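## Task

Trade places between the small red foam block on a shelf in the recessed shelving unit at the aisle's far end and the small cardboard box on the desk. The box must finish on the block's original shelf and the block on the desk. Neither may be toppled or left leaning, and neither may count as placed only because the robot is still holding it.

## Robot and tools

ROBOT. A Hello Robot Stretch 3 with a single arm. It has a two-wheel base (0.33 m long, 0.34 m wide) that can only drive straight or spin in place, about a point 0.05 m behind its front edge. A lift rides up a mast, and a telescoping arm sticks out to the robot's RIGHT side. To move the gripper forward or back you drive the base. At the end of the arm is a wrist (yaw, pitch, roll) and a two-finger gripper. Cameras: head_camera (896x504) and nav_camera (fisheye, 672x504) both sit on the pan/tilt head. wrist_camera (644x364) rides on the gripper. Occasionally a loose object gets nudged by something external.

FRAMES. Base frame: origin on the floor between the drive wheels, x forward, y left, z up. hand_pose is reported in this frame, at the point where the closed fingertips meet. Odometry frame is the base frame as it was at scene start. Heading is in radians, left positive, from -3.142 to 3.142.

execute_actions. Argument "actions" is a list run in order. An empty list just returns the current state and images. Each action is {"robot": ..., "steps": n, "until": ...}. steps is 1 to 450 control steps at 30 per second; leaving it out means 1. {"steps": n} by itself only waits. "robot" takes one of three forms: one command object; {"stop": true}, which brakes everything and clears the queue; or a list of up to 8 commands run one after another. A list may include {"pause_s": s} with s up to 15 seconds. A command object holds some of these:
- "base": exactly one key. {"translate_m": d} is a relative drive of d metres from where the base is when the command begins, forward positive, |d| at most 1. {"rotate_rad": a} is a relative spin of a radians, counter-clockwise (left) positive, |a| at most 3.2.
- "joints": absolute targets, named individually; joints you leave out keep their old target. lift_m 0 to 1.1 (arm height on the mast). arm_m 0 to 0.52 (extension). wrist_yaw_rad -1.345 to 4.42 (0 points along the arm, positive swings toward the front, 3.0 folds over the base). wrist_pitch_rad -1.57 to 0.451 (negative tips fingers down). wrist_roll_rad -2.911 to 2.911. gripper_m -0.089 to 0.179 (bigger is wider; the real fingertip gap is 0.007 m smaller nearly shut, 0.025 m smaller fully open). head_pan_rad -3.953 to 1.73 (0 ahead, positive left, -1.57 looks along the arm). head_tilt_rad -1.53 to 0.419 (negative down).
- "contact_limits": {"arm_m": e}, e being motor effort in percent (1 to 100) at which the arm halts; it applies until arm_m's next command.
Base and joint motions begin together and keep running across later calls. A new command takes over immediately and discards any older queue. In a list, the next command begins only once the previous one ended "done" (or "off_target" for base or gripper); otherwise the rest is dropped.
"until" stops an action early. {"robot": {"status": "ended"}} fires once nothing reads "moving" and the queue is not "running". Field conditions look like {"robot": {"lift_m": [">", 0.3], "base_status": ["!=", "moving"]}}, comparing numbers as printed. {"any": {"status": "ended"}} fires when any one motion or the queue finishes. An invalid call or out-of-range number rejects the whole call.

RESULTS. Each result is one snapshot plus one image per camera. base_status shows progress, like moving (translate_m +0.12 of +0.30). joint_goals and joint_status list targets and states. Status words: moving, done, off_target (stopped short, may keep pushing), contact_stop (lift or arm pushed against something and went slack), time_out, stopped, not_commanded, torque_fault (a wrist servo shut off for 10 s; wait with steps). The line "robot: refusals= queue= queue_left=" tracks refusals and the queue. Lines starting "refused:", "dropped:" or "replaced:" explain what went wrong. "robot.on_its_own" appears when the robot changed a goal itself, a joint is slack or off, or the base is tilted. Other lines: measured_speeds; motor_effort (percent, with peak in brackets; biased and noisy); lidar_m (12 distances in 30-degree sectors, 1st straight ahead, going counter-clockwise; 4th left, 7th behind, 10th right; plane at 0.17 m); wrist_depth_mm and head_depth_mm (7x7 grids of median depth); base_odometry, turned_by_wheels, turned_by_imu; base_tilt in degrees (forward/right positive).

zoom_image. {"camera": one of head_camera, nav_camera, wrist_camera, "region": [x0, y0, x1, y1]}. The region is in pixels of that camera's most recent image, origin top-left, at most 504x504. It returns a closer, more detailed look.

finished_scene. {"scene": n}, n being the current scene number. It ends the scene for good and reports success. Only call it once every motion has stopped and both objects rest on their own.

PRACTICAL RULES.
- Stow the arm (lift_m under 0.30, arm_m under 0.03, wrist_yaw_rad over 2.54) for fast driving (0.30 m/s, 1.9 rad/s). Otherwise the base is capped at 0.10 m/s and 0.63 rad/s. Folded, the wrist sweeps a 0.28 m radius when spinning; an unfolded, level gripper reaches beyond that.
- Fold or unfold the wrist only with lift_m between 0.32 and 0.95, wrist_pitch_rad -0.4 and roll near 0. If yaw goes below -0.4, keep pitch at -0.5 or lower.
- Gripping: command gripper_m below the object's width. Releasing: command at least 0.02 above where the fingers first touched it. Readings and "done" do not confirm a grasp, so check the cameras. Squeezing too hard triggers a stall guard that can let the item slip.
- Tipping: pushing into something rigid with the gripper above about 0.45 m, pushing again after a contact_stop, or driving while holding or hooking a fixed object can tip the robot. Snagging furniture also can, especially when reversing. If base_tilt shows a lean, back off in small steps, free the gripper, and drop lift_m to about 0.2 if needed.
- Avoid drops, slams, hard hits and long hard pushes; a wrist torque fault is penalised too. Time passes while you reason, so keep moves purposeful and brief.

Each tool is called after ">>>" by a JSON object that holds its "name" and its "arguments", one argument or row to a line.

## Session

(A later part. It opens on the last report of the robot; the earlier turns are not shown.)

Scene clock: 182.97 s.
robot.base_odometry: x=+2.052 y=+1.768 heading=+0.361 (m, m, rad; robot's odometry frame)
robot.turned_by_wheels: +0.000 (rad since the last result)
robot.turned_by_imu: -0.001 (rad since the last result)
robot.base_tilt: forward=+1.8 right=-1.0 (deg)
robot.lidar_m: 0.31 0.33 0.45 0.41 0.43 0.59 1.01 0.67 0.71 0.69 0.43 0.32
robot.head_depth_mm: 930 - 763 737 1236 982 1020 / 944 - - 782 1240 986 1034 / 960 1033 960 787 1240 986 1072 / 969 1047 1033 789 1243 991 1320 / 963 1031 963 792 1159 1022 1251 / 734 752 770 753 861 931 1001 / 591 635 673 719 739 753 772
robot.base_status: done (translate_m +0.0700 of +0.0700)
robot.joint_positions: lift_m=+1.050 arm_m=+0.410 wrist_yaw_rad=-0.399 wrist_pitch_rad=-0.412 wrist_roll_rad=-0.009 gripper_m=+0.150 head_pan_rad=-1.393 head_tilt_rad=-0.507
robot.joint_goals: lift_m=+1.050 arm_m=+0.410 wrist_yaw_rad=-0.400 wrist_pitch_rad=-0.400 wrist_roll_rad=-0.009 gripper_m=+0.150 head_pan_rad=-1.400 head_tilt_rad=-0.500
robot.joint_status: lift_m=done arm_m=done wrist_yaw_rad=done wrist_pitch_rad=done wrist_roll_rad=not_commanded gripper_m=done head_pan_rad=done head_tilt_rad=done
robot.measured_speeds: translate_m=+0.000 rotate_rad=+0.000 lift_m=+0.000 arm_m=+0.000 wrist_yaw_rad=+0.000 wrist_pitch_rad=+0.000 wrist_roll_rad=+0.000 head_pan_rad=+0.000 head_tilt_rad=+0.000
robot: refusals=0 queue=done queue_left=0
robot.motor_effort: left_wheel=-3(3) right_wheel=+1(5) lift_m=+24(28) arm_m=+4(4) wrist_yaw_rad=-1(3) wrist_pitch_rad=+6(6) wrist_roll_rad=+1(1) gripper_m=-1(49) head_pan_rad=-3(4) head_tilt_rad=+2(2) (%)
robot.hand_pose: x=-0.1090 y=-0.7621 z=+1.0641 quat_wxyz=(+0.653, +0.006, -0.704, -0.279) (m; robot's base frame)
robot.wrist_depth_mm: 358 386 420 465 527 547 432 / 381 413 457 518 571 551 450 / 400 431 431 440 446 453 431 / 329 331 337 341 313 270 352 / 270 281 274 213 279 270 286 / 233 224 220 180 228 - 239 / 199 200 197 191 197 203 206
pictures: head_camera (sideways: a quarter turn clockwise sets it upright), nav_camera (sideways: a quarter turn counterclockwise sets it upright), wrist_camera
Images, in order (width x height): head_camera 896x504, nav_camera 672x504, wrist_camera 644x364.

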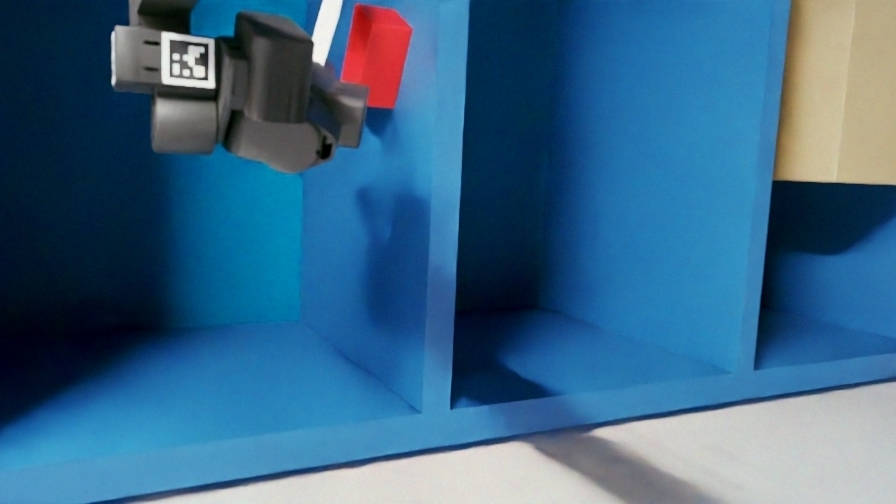

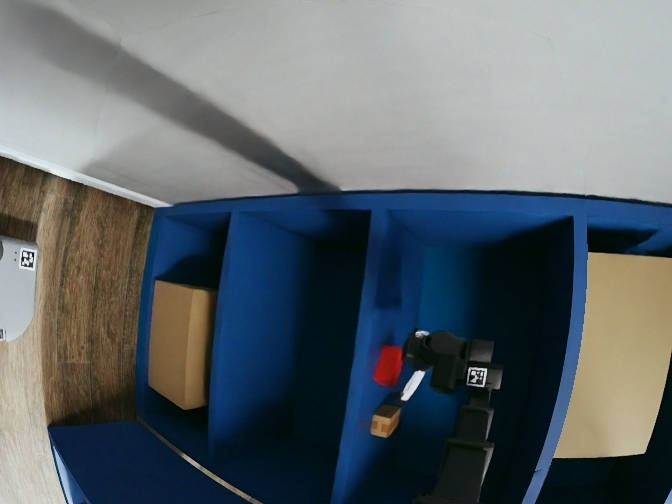

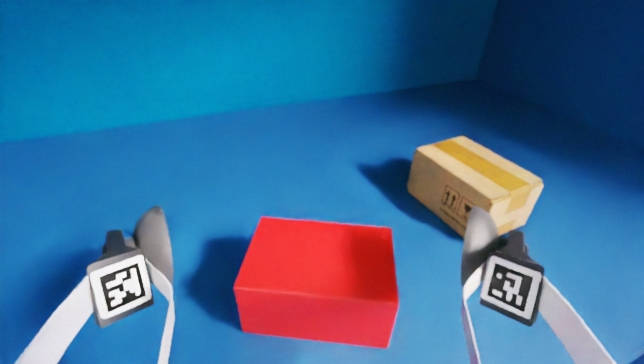

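>>> {"name": "execute_actions", "arguments": {
  "actions": [
    {"robot":[{"joints":{"arm_m":0.433,"gripper_m":0.14}},{"joints":{"lift_m":1.008}},{"joints":{"gripper_m":0.05}},{"pause_s":0.4},{"joints":{"lift_m":1.06}}],"steps":450,"until":{"robot":{"status":"ended"}}}
  ]
}}

Scene clock: 190.20 s.
robot.base_odometry: x=+2.052 y=+1.768 heading=+0.361 (m, m, rad; robot's odometry frame)
robot.turned_by_wheels: +0.000 (rad since the last result)
robot.turned_by_imu: -0.002 (rad since the last result)
robot.base_tilt: forward=+1.9 right=-1.1 (deg)
robot.lidar_m: 0.31 0.33 0.45 0.41 0.43 0.59 1.02 0.67 0.71 0.69 0.43 0.32
robot.head_depth_mm: 932 1014 829 739 1238 984 1018 / 948 - 833 787 1244 986 1038 / 964 1032 990 788 1240 986 1072 / 968 1044 1030 788 1251 991 1310 / 962 1027 963 795 1160 1023 1254 / 734 752 769 755 861 931 1004 / 593 633 673 721 739 754 773
robot.base_status: done (translate_m +0.0700 of +0.0700)
robot.joint_positions: lift_m=+1.060 arm_m=+0.433 wrist_yaw_rad=-0.402 wrist_pitch_rad=-0.415 wrist_roll_rad=-0.009 gripper_m=+0.051 head_pan_rad=-1.393 head_tilt_rad=-0.507
robot.joint_goals: lift_m=+1.060 arm_m=+0.433 wrist_yaw_rad=-0.400 wrist_pitch_rad=-0.400 wrist_roll_rad=-0.009 gripper_m=+0.050 head_pan_rad=-1.400 head_tilt_rad=-0.500
robot.joint_status: lift_m=done arm_m=done wrist_yaw_rad=done wrist_pitch_rad=done wrist_roll_rad=not_commanded gripper_m=done head_pan_rad=done head_tilt_rad=done
robot.measured_speeds: translate_m=+0.000 rotate_rad=+0.000 lift_m=+0.000 arm_m=+0.000 wrist_yaw_rad=+0.000 wrist_pitch_rad=+0.000 wrist_roll_rad=+0.000 head_pan_rad=+0.000 head_tilt_rad=+0.000
robot: refusals=0 queue=done queue_left=0
robot.motor_effort: left_wheel=-3(3) right_wheel=+1(0) lift_m=+29(31) arm_m=+4(6) wrist_yaw_rad=+1(2) wrist_pitch_rad=+8(8) wrist_roll_rad=+2(2) gripper_m=-17(95) head_pan_rad=-3(3) head_tilt_rad=+2(2) (%)
robot.hand_pose: x=-0.1094 y=-0.7845 z=+1.0732 quat_wxyz=(+0.652, +0.006, -0.704, -0.281) (m; robot's base frame)
robot.wrist_depth_mm: 344 367 407 453 498 541 432 / 362 395 438 489 558 569 449 / 390 421 452 459 462 469 444 / 344 350 350 354 342 274 367 / 280 283 151 152 159 246 295 / 237 243 142 137 138 251 247 / 207 209 205 200 206 212 214
pictures: head_camera (sideways: a quarter turn clockwise sets it upright), nav_camera (sideways: a quarter turn counterclockwise sets it upright), wrist_camera
Images, in order (width x height): head_camera 896x504, nav_camera 672x504, wrist_camera 644x364.

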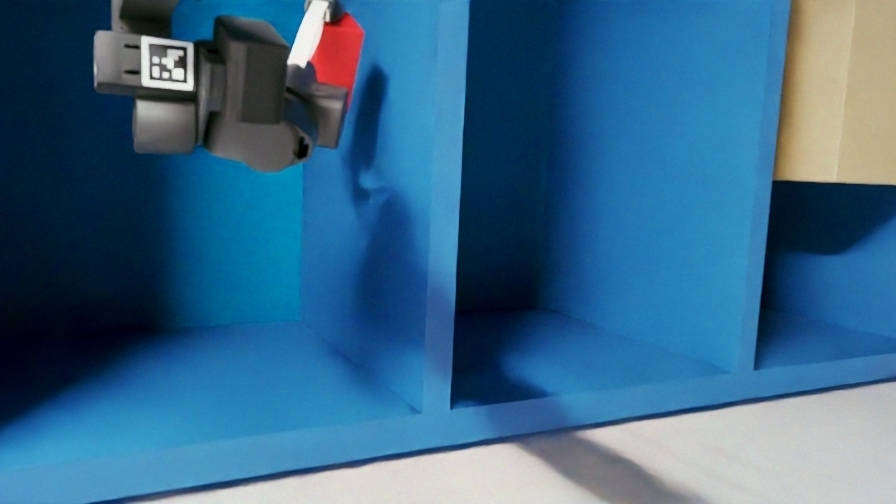

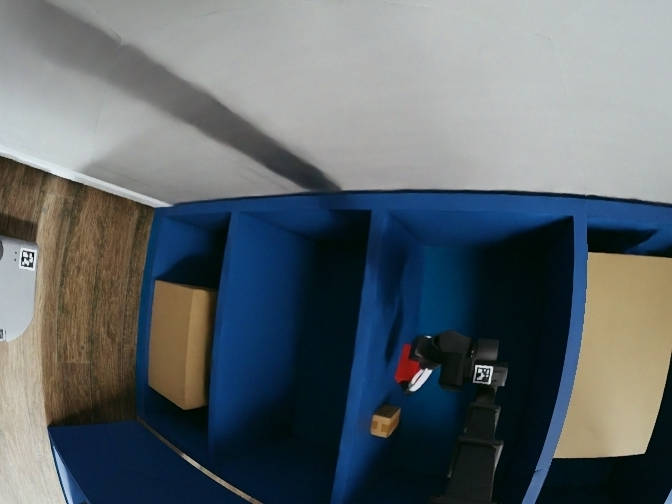

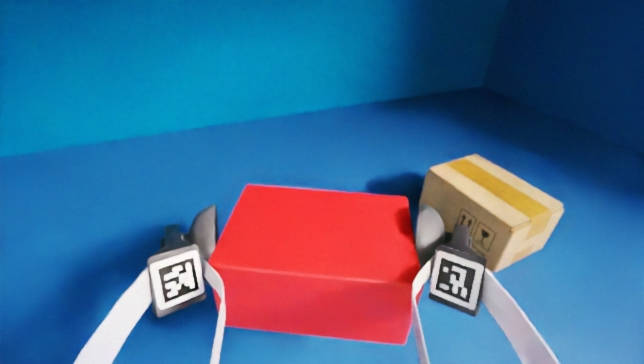

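>>> {"name": "execute_actions", "arguments": {
  "actions": [
    {"robot":[{"joints":{"arm_m":0}},{"base":{"translate_m":-0.13},"joints":{"lift_m":0.9,"wrist_yaw_rad":0.0}},{"joints":{"wrist_yaw_rad":2.6,"head_pan_rad":-3.1,"head_tilt_rad":-1.1}},{"base":{"rotate_rad":-0.35}},{"base":{"translate_m":-0.33}},{"base":{"rotate_rad":0.35}}],"steps":450,"until":{"robot":{"status":"ended"}}},
    {"steps":300,"until":{"robot":{"status":"ended"}}}
  ]
}}

Scene clock: 209.37 s.
robot.base_odometry: x=+1.600 y=+1.719 heading=+0.361 (m, m, rad; robot's odometry frame)
robot.turned_by_wheels: +0.000 (rad since the last result)
robot.turned_by_imu: -0.008 (rad since the last result)
robot.base_tilt: forward=+1.8 right=-0.9 (deg)
robot.lidar_m: 0.75 0.43 0.31 0.30 0.36 0.52 3.50 0.65 0.38 0.79 0.83 0.78
robot.head_depth_mm: 1082 - - - - 939 1063 / 2191 - - - - 1205 1112 / 2150 - - - - 1247 - / 2134 1926 1619 - - 1265 - / 2127 1857 1637 1531 - 1255 - / 2112 1849 1613 1520 - 1224 1129 / 2001 1267 1226 1223 - 1193 1128
robot.base_status: done (rotate_rad +0.3499 of +0.3500)
robot.joint_positions: lift_m=+0.900 arm_m=+0.000 wrist_yaw_rad=+2.599 wrist_pitch_rad=-0.416 wrist_roll_rad=-0.009 gripper_m=+0.051 head_pan_rad=-3.093 head_tilt_rad=-1.086
robot.joint_goals: lift_m=+0.900 arm_m=+0.000 wrist_yaw_rad=+2.600 wrist_pitch_rad=-0.400 wrist_roll_rad=-0.009 gripper_m=+0.050 head_pan_rad=-3.100 head_tilt_rad=-1.100
robot.joint_status: lift_m=done arm_m=done wrist_yaw_rad=done wrist_pitch_rad=done wrist_roll_rad=not_commanded gripper_m=done head_pan_rad=done head_tilt_rad=done
robot.measured_speeds: translate_m=+0.000 rotate_rad=+0.000 lift_m=+0.000 arm_m=+0.000 wrist_yaw_rad=+0.000 wrist_pitch_rad=+0.000 wrist_roll_rad=+0.000 head_pan_rad=+0.000 head_tilt_rad=+0.000
robot: refusals=0 queue=done queue_left=0
robot.motor_effort: left_wheel=-3(6) right_wheel=+1(7) lift_m=+24(28) arm_m=-4(5) wrist_yaw_rad=+2(6) wrist_pitch_rad=+8(8) wrist_roll_rad=+1(1) gripper_m=-17(19) head_pan_rad=-4(49) head_tilt_rad=-5(27) (%)
robot.hand_pose: x=+0.0948 y=+0.0471 z=+0.9133 quat_wxyz=(+0.327, +0.703, -0.043, +0.631) (m; robot's base frame)
robot.wrist_depth_mm: 261 280 321 366 458 595 553 / 615 701 773 749 793 674 581 / 645 735 550 523 594 717 595 / 589 785 550 485 649 776 630 / 507 695 151 153 159 808 647 / 496 606 141 137 138 808 670 / - 513 547 709 - 957 708
pictures: head_camera (sideways: a quarter turn clockwise sets it upright), nav_camera (sideways: a quarter turn counterclockwise sets it upright), wrist_camera
Images, in order (width x height): head_camera 896x504, nav_camera 672x504, wrist_camera 644x364.

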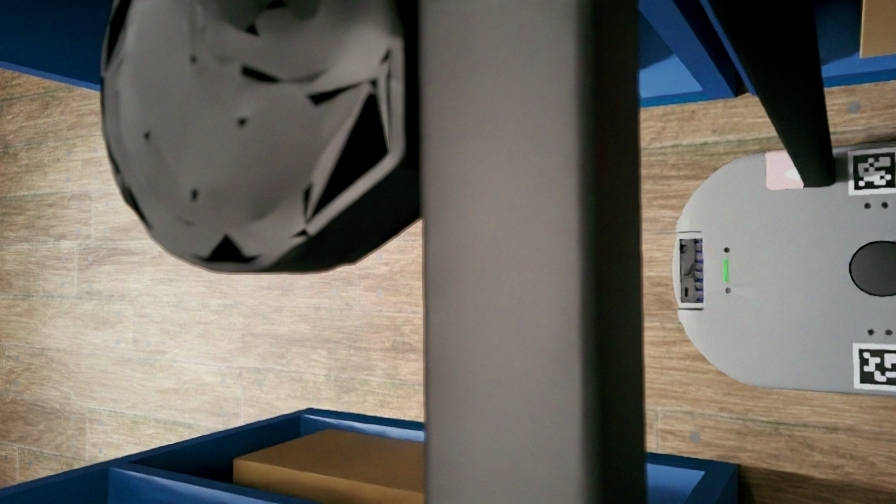

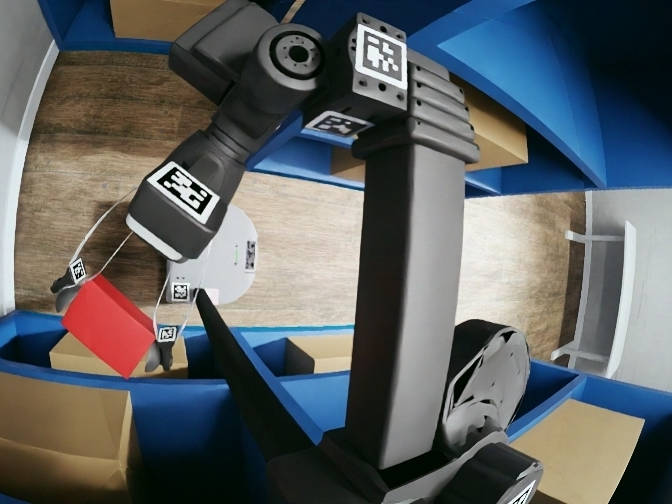

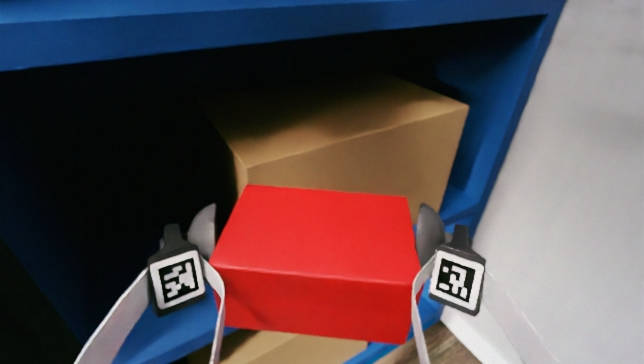

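>>> {"name": "execute_actions", "arguments": {
  "actions": [
    {"robot":{"base":{"translate_m":-0.6}},"steps":450,"until":{"robot":{"status":"ended"}}}
  ]
}}

Scene clock: 217.73 s.
robot.base_odometry: x=+1.039 y=+1.507 heading=+0.361 (m, m, rad; robot's odometry frame)
robot.turned_by_wheels: +0.000 (rad since the last result)
robot.turned_by_imu: -0.006 (rad since the last result)
robot.base_tilt: forward=+1.8 right=-0.9 (deg)
robot.lidar_m: 1.33 0.47 0.32 0.31 0.33 0.55 2.94 0.47 0.34 0.33 0.51 0.48
robot.head_depth_mm: 2173 - - - - 1005 975 / 2188 - - - - 1214 1117 / 2136 - - - - 1242 - / 2131 1926 1625 - - 1262 - / 2119 1872 1645 1525 - 1258 - / 2112 1856 1644 1527 - 1226 1126 / 2107 1850 1627 1528 - 1141 1100
robot.base_status: done (translate_m -0.6000 of -0.6000)
robot.joint_positions: lift_m=+0.900 arm_m=+0.000 wrist_yaw_rad=+2.599 wrist_pitch_rad=-0.416 wrist_roll_rad=-0.009 gripper_m=+0.051 head_pan_rad=-3.093 head_tilt_rad=-1.086
robot.joint_goals: lift_m=+0.900 arm_m=+0.000 wrist_yaw_rad=+2.600 wrist_pitch_rad=-0.400 wrist_roll_rad=-0.009 gripper_m=+0.050 head_pan_rad=-3.100 head_tilt_rad=-1.100
robot.joint_status: lift_m=done arm_m=done wrist_yaw_rad=done wrist_pitch_rad=done wrist_roll_rad=not_commanded gripper_m=done head_pan_rad=done head_tilt_rad=done
robot.measured_speeds: translate_m=+0.000 rotate_rad=+0.000 lift_m=+0.000 arm_m=+0.000 wrist_yaw_rad=+0.000 wrist_pitch_rad=+0.000 wrist_roll_rad=+0.000 head_pan_rad=+0.000 head_tilt_rad=+0.000
robot: refusals=0 queue=done queue_left=0
robot.motor_effort: left_wheel=-2(7) right_wheel=+0(1) lift_m=+24(24) arm_m=-4(3) wrist_yaw_rad=+1(2) wrist_pitch_rad=+8(8) wrist_roll_rad=+1(1) gripper_m=-17(17) head_pan_rad=-4(4) head_tilt_rad=-5(5) (%)
robot.hand_pose: x=+0.0948 y=+0.0471 z=+0.9133 quat_wxyz=(+0.327, +0.703, -0.043, +0.631) (m; robot's base frame)
robot.wrist_depth_mm: 263 286 333 382 455 - 969 / 615 710 791 631 502 772 950 / 660 740 867 698 565 797 - / 706 791 864 657 632 873 - / 696 697 151 152 159 - - / 596 603 141 137 138 - - / - 510 613 733 - - -
pictures: head_camera (sideways: a quarter turn clockwise sets it upright), nav_camera (sideways: a quarter turn counterclockwise sets it upright), wrist_camera
Images, in order (width x height): head_camera 896x504, nav_camera 672x504, wrist_camera 644x364.

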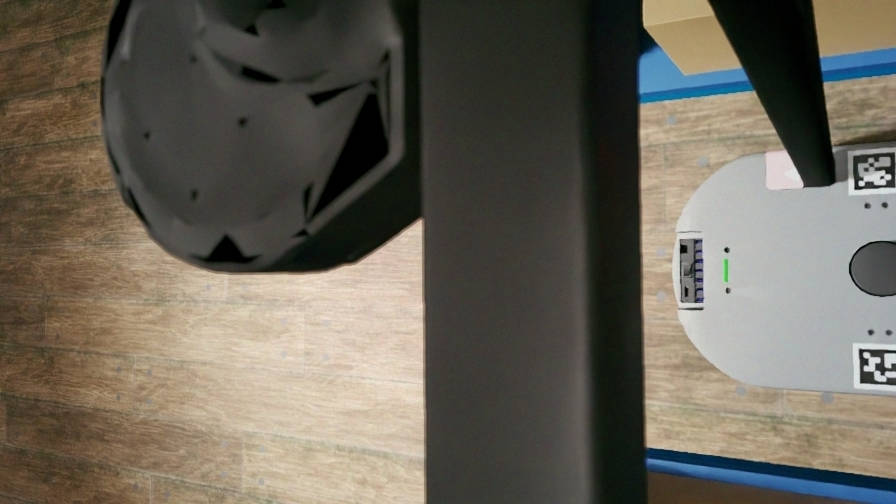

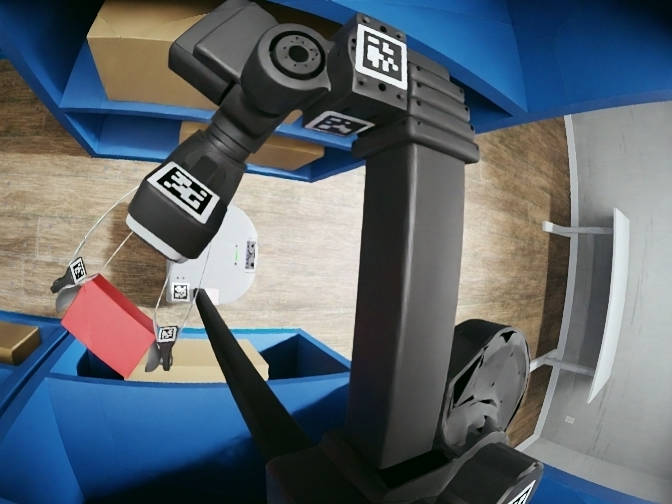

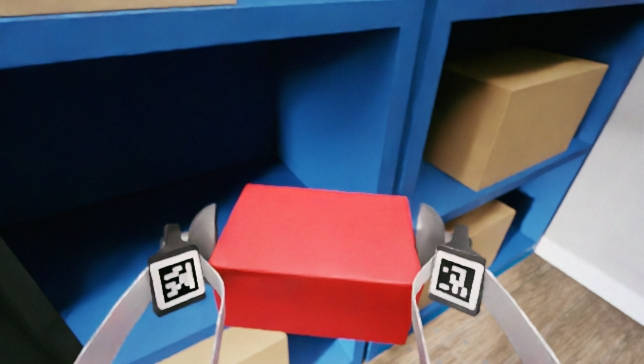

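>>> {"name": "execute_actions", "arguments": {
  "actions": [
    {"robot":[{"base":{"translate_m":-0.75},"joints":{"lift_m":0.29}},{"base":{"translate_m":-0.7}},{"base":{"translate_m":-0.7}},{"base":{"rotate_rad":-1.6},"joints":{"lift_m":0.85,"head_pan_rad":-1.57,"head_tilt_rad":-0.8}},{"joints":{"wrist_yaw_rad":0.9}}],"steps":450,"until":{"robot":{"status":"ended"}}},
    {"steps":400,"until":{"robot":{"status":"ended"}}}
  ]
}}

Scene clock: 243.93 s.
robot.base_odometry: x=-0.972 y=+0.746 heading=-1.238 (m, m, rad; robot's odometry frame)
robot.turned_by_wheels: -1.600 (rad since the last result)
robot.turned_by_imu: -1.607 (rad since the last result)
robot.base_tilt: forward=+1.9 right=-1.2 (deg)
robot.lidar_m: 1.86 1.91 1.71 1.67 1.68 1.96 1.87 1.17 1.15 1.25 0.85 1.73
robot.head_depth_mm: 1164 1248 1002 813 1471 - 1156 / 1153 1241 996 813 734 - 1158 / 1140 1242 999 810 735 - - / 1127 1225 991 811 732 1412 - / 1116 1217 998 812 715 - 1160 / 1107 1198 996 811 700 - 1163 / 1096 1186 998 812 698 452 1182
robot.base_status: done (rotate_rad -1.5999 of -1.6000)
robot.joint_positions: lift_m=+0.850 arm_m=+0.000 wrist_yaw_rad=+0.902 wrist_pitch_rad=-0.416 wrist_roll_rad=-0.009 gripper_m=+0.051 head_pan_rad=-1.577 head_tilt_rad=-0.803
robot.joint_goals: lift_m=+0.850 arm_m=+0.000 wrist_yaw_rad=+0.900 wrist_pitch_rad=-0.400 wrist_roll_rad=-0.009 gripper_m=+0.050 head_pan_rad=-1.570 head_tilt_rad=-0.800
robot.joint_status: lift_m=done arm_m=done wrist_yaw_rad=done wrist_pitch_rad=done wrist_roll_rad=not_commanded gripper_m=done head_pan_rad=done head_tilt_rad=done
robot.measured_speeds: translate_m=+0.000 rotate_rad=+0.000 lift_m=+0.000 arm_m=+0.000 wrist_yaw_rad=+0.000 wrist_pitch_rad=+0.000 wrist_roll_rad=+0.000 head_pan_rad=+0.000 head_tilt_rad=+0.000
robot: refusals=0 queue=done queue_left=0
robot.motor_effort: left_wheel=+2(9) right_wheel=-3(6) lift_m=+29(28) arm_m=-4(4) wrist_yaw_rad=-2(4) wrist_pitch_rad=+8(8) wrist_roll_rad=+1(1) gripper_m=-17(17) head_pan_rad=+3(51) head_tilt_rad=+1(16) (%)
robot.hand_pose: x=+0.1547 y=-0.2846 z=+0.8629 quat_wxyz=(+0.689, +0.432, -0.556, +0.172) (m; robot's base frame)
robot.wrist_depth_mm: - - - - - 895 748 / - - - - - 864 778 / - - - 600 606 621 624 / - - - 469 469 469 477 / - - 151 152 159 383 389 / - - 142 137 138 328 324 / - - 998 944 - 302 279
pictures: head_camera (sideways: a quarter turn clockwise sets it upright), nav_camera (sideways: a quarter turn counterclockwise sets it upright), wrist_camera
Images, in order (width x height): head_camera 896x504, nav_camera 672x504, wrist_camera 644x364.

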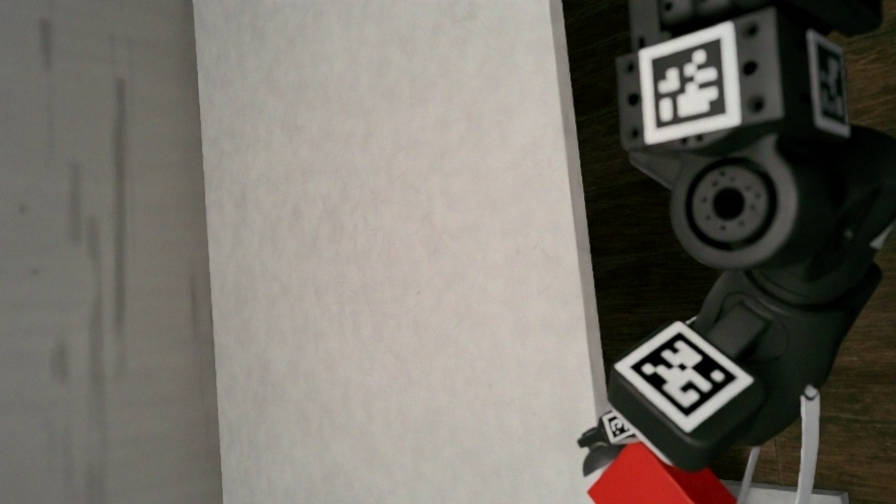

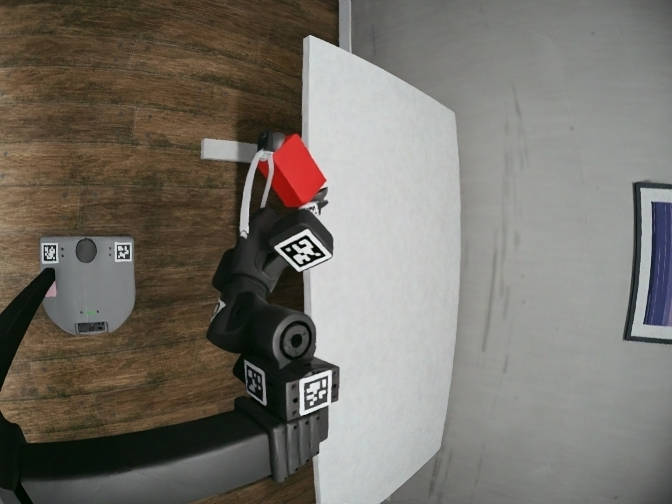

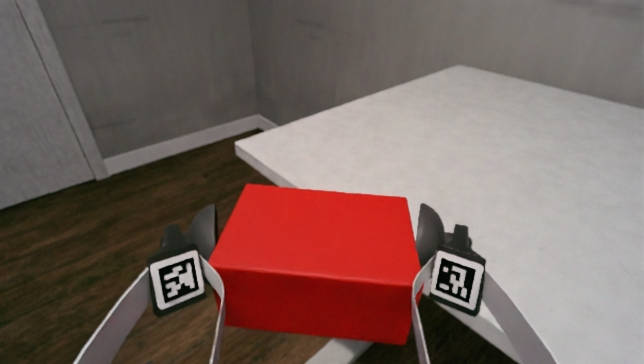

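>>> {"name": "execute_actions", "arguments": {
  "actions": [
    {"robot":[{"joints":{"wrist_yaw_rad":0,"arm_m":0.36}},{"joints":{"lift_m":0.74}},{"joints":{"gripper_m":0.15}},{"joints":{"lift_m":0.84}},{"joints":{"arm_m":0.15}}],"steps":450,"until":{"robot":{"status":"ended"}}}
  ]
}}

Scene clock: 257.00 s.
robot.base_odometry: x=-0.972 y=+0.746 heading=-1.238 (m, m, rad; robot's odometry frame)
robot.turned_by_wheels: +0.000 (rad since the last result)
robot.turned_by_imu: -0.003 (rad since the last result)
robot.base_tilt: forward=+1.8 right=-1.1 (deg)
robot.lidar_m: 1.85 1.91 1.71 1.67 1.69 1.97 1.87 1.17 1.15 1.25 0.85 1.72
robot.head_depth_mm: 1165 1247 998 859 - - 1194 / 1155 1240 996 - - 1364 1199 / 1142 1237 998 - - 1350 1193 / 1125 1226 995 - - 1357 1201 / 1119 1215 996 824 715 1361 1193 / 1107 1196 995 811 715 1358 1194 / 1093 1193 995 809 700 1329 1193
robot.base_status: done (rotate_rad -1.5999 of -1.6000)
robot.joint_positions: lift_m=+0.840 arm_m=+0.150 wrist_yaw_rad=+0.000 wrist_pitch_rad=-0.416 wrist_roll_rad=-0.009 gripper_m=+0.150 head_pan_rad=-1.577 head_tilt_rad=-0.803
robot.joint_goals: lift_m=+0.840 arm_m=+0.150 wrist_yaw_rad=+0.000 wrist_pitch_rad=-0.400 wrist_roll_rad=-0.009 gripper_m=+0.150 head_pan_rad=-1.570 head_tilt_rad=-0.800
robot.joint_status: lift_m=done arm_m=done wrist_yaw_rad=done wrist_pitch_rad=done wrist_roll_rad=not_commanded gripper_m=done head_pan_rad=done head_tilt_rad=done
robot.measured_speeds: translate_m=+0.000 rotate_rad=+0.000 lift_m=+0.000 arm_m=+0.000 wrist_yaw_rad=+0.000 wrist_pitch_rad=+0.000 wrist_roll_rad=+0.000 head_pan_rad=+0.000 head_tilt_rad=+0.000
robot: refusals=0 queue=done queue_left=0
robot.motor_effort: left_wheel=+2(2) right_wheel=-3(4) lift_m=+28(30) arm_m=-4(5) wrist_yaw_rad=+0(4) wrist_pitch_rad=+8(8) wrist_roll_rad=+1(1) gripper_m=+0(83) head_pan_rad=+4(4) head_tilt_rad=+1(1) (%)
robot.hand_pose: x=-0.0215 y=-0.5199 z=+0.8530 quat_wxyz=(+0.695, +0.147, -0.688, -0.146) (m; robot's base frame)
robot.wrist_depth_mm: 757 745 767 773 786 798 805 / 816 788 816 821 823 839 841 / 560 561 565 578 578 589 596 / 428 435 438 381 448 452 459 / 352 368 357 359 363 384 368 / 305 292 301 304 305 - 313 / 259 262 262 264 262 267 268
pictures: head_camera (sideways: a quarter turn clockwise sets it upright), nav_camera (sideways: a quarter turn counterclockwise sets it upright), wrist_camera
Images, in order (width x height): head_camera 896x504, nav_camera 672x504, wrist_camera 644x364.

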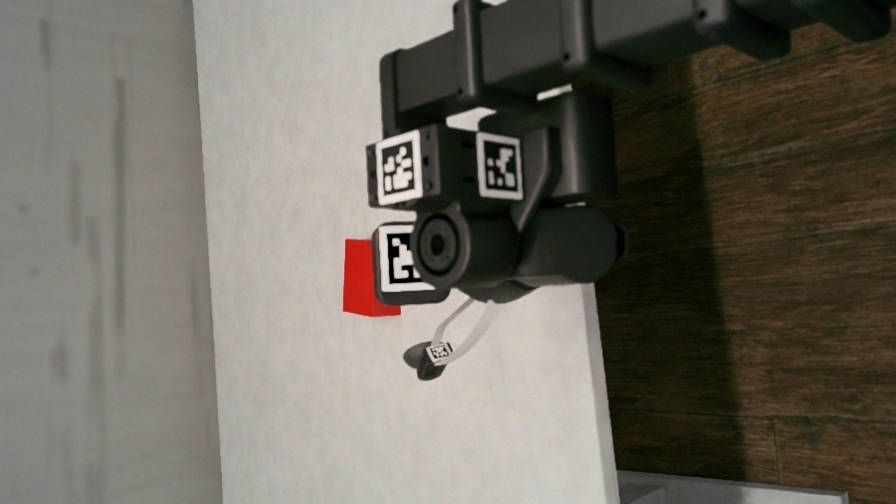

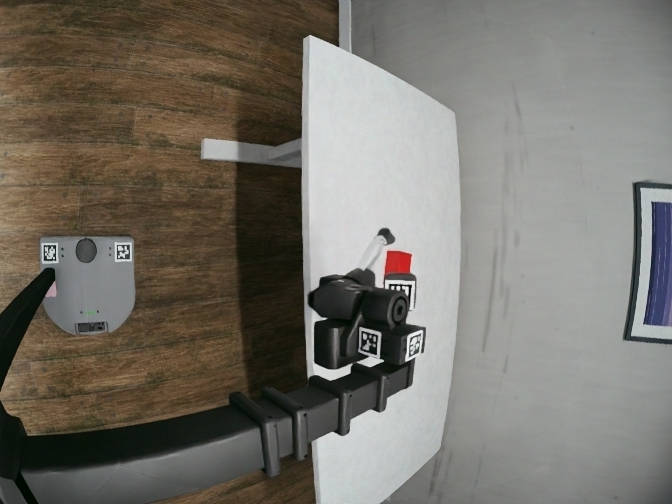

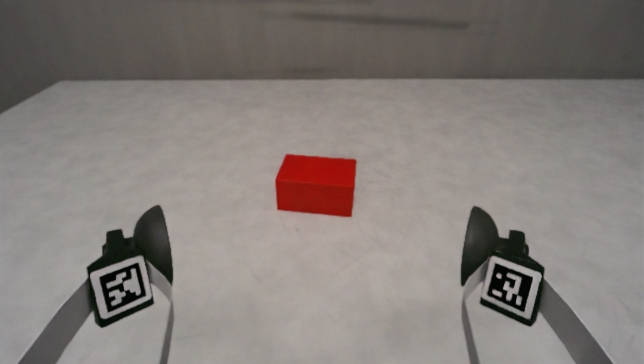

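>>> {"name": "finished_scene", "arguments": {
  "scene": 2
}}

The scene is finished: the task was done.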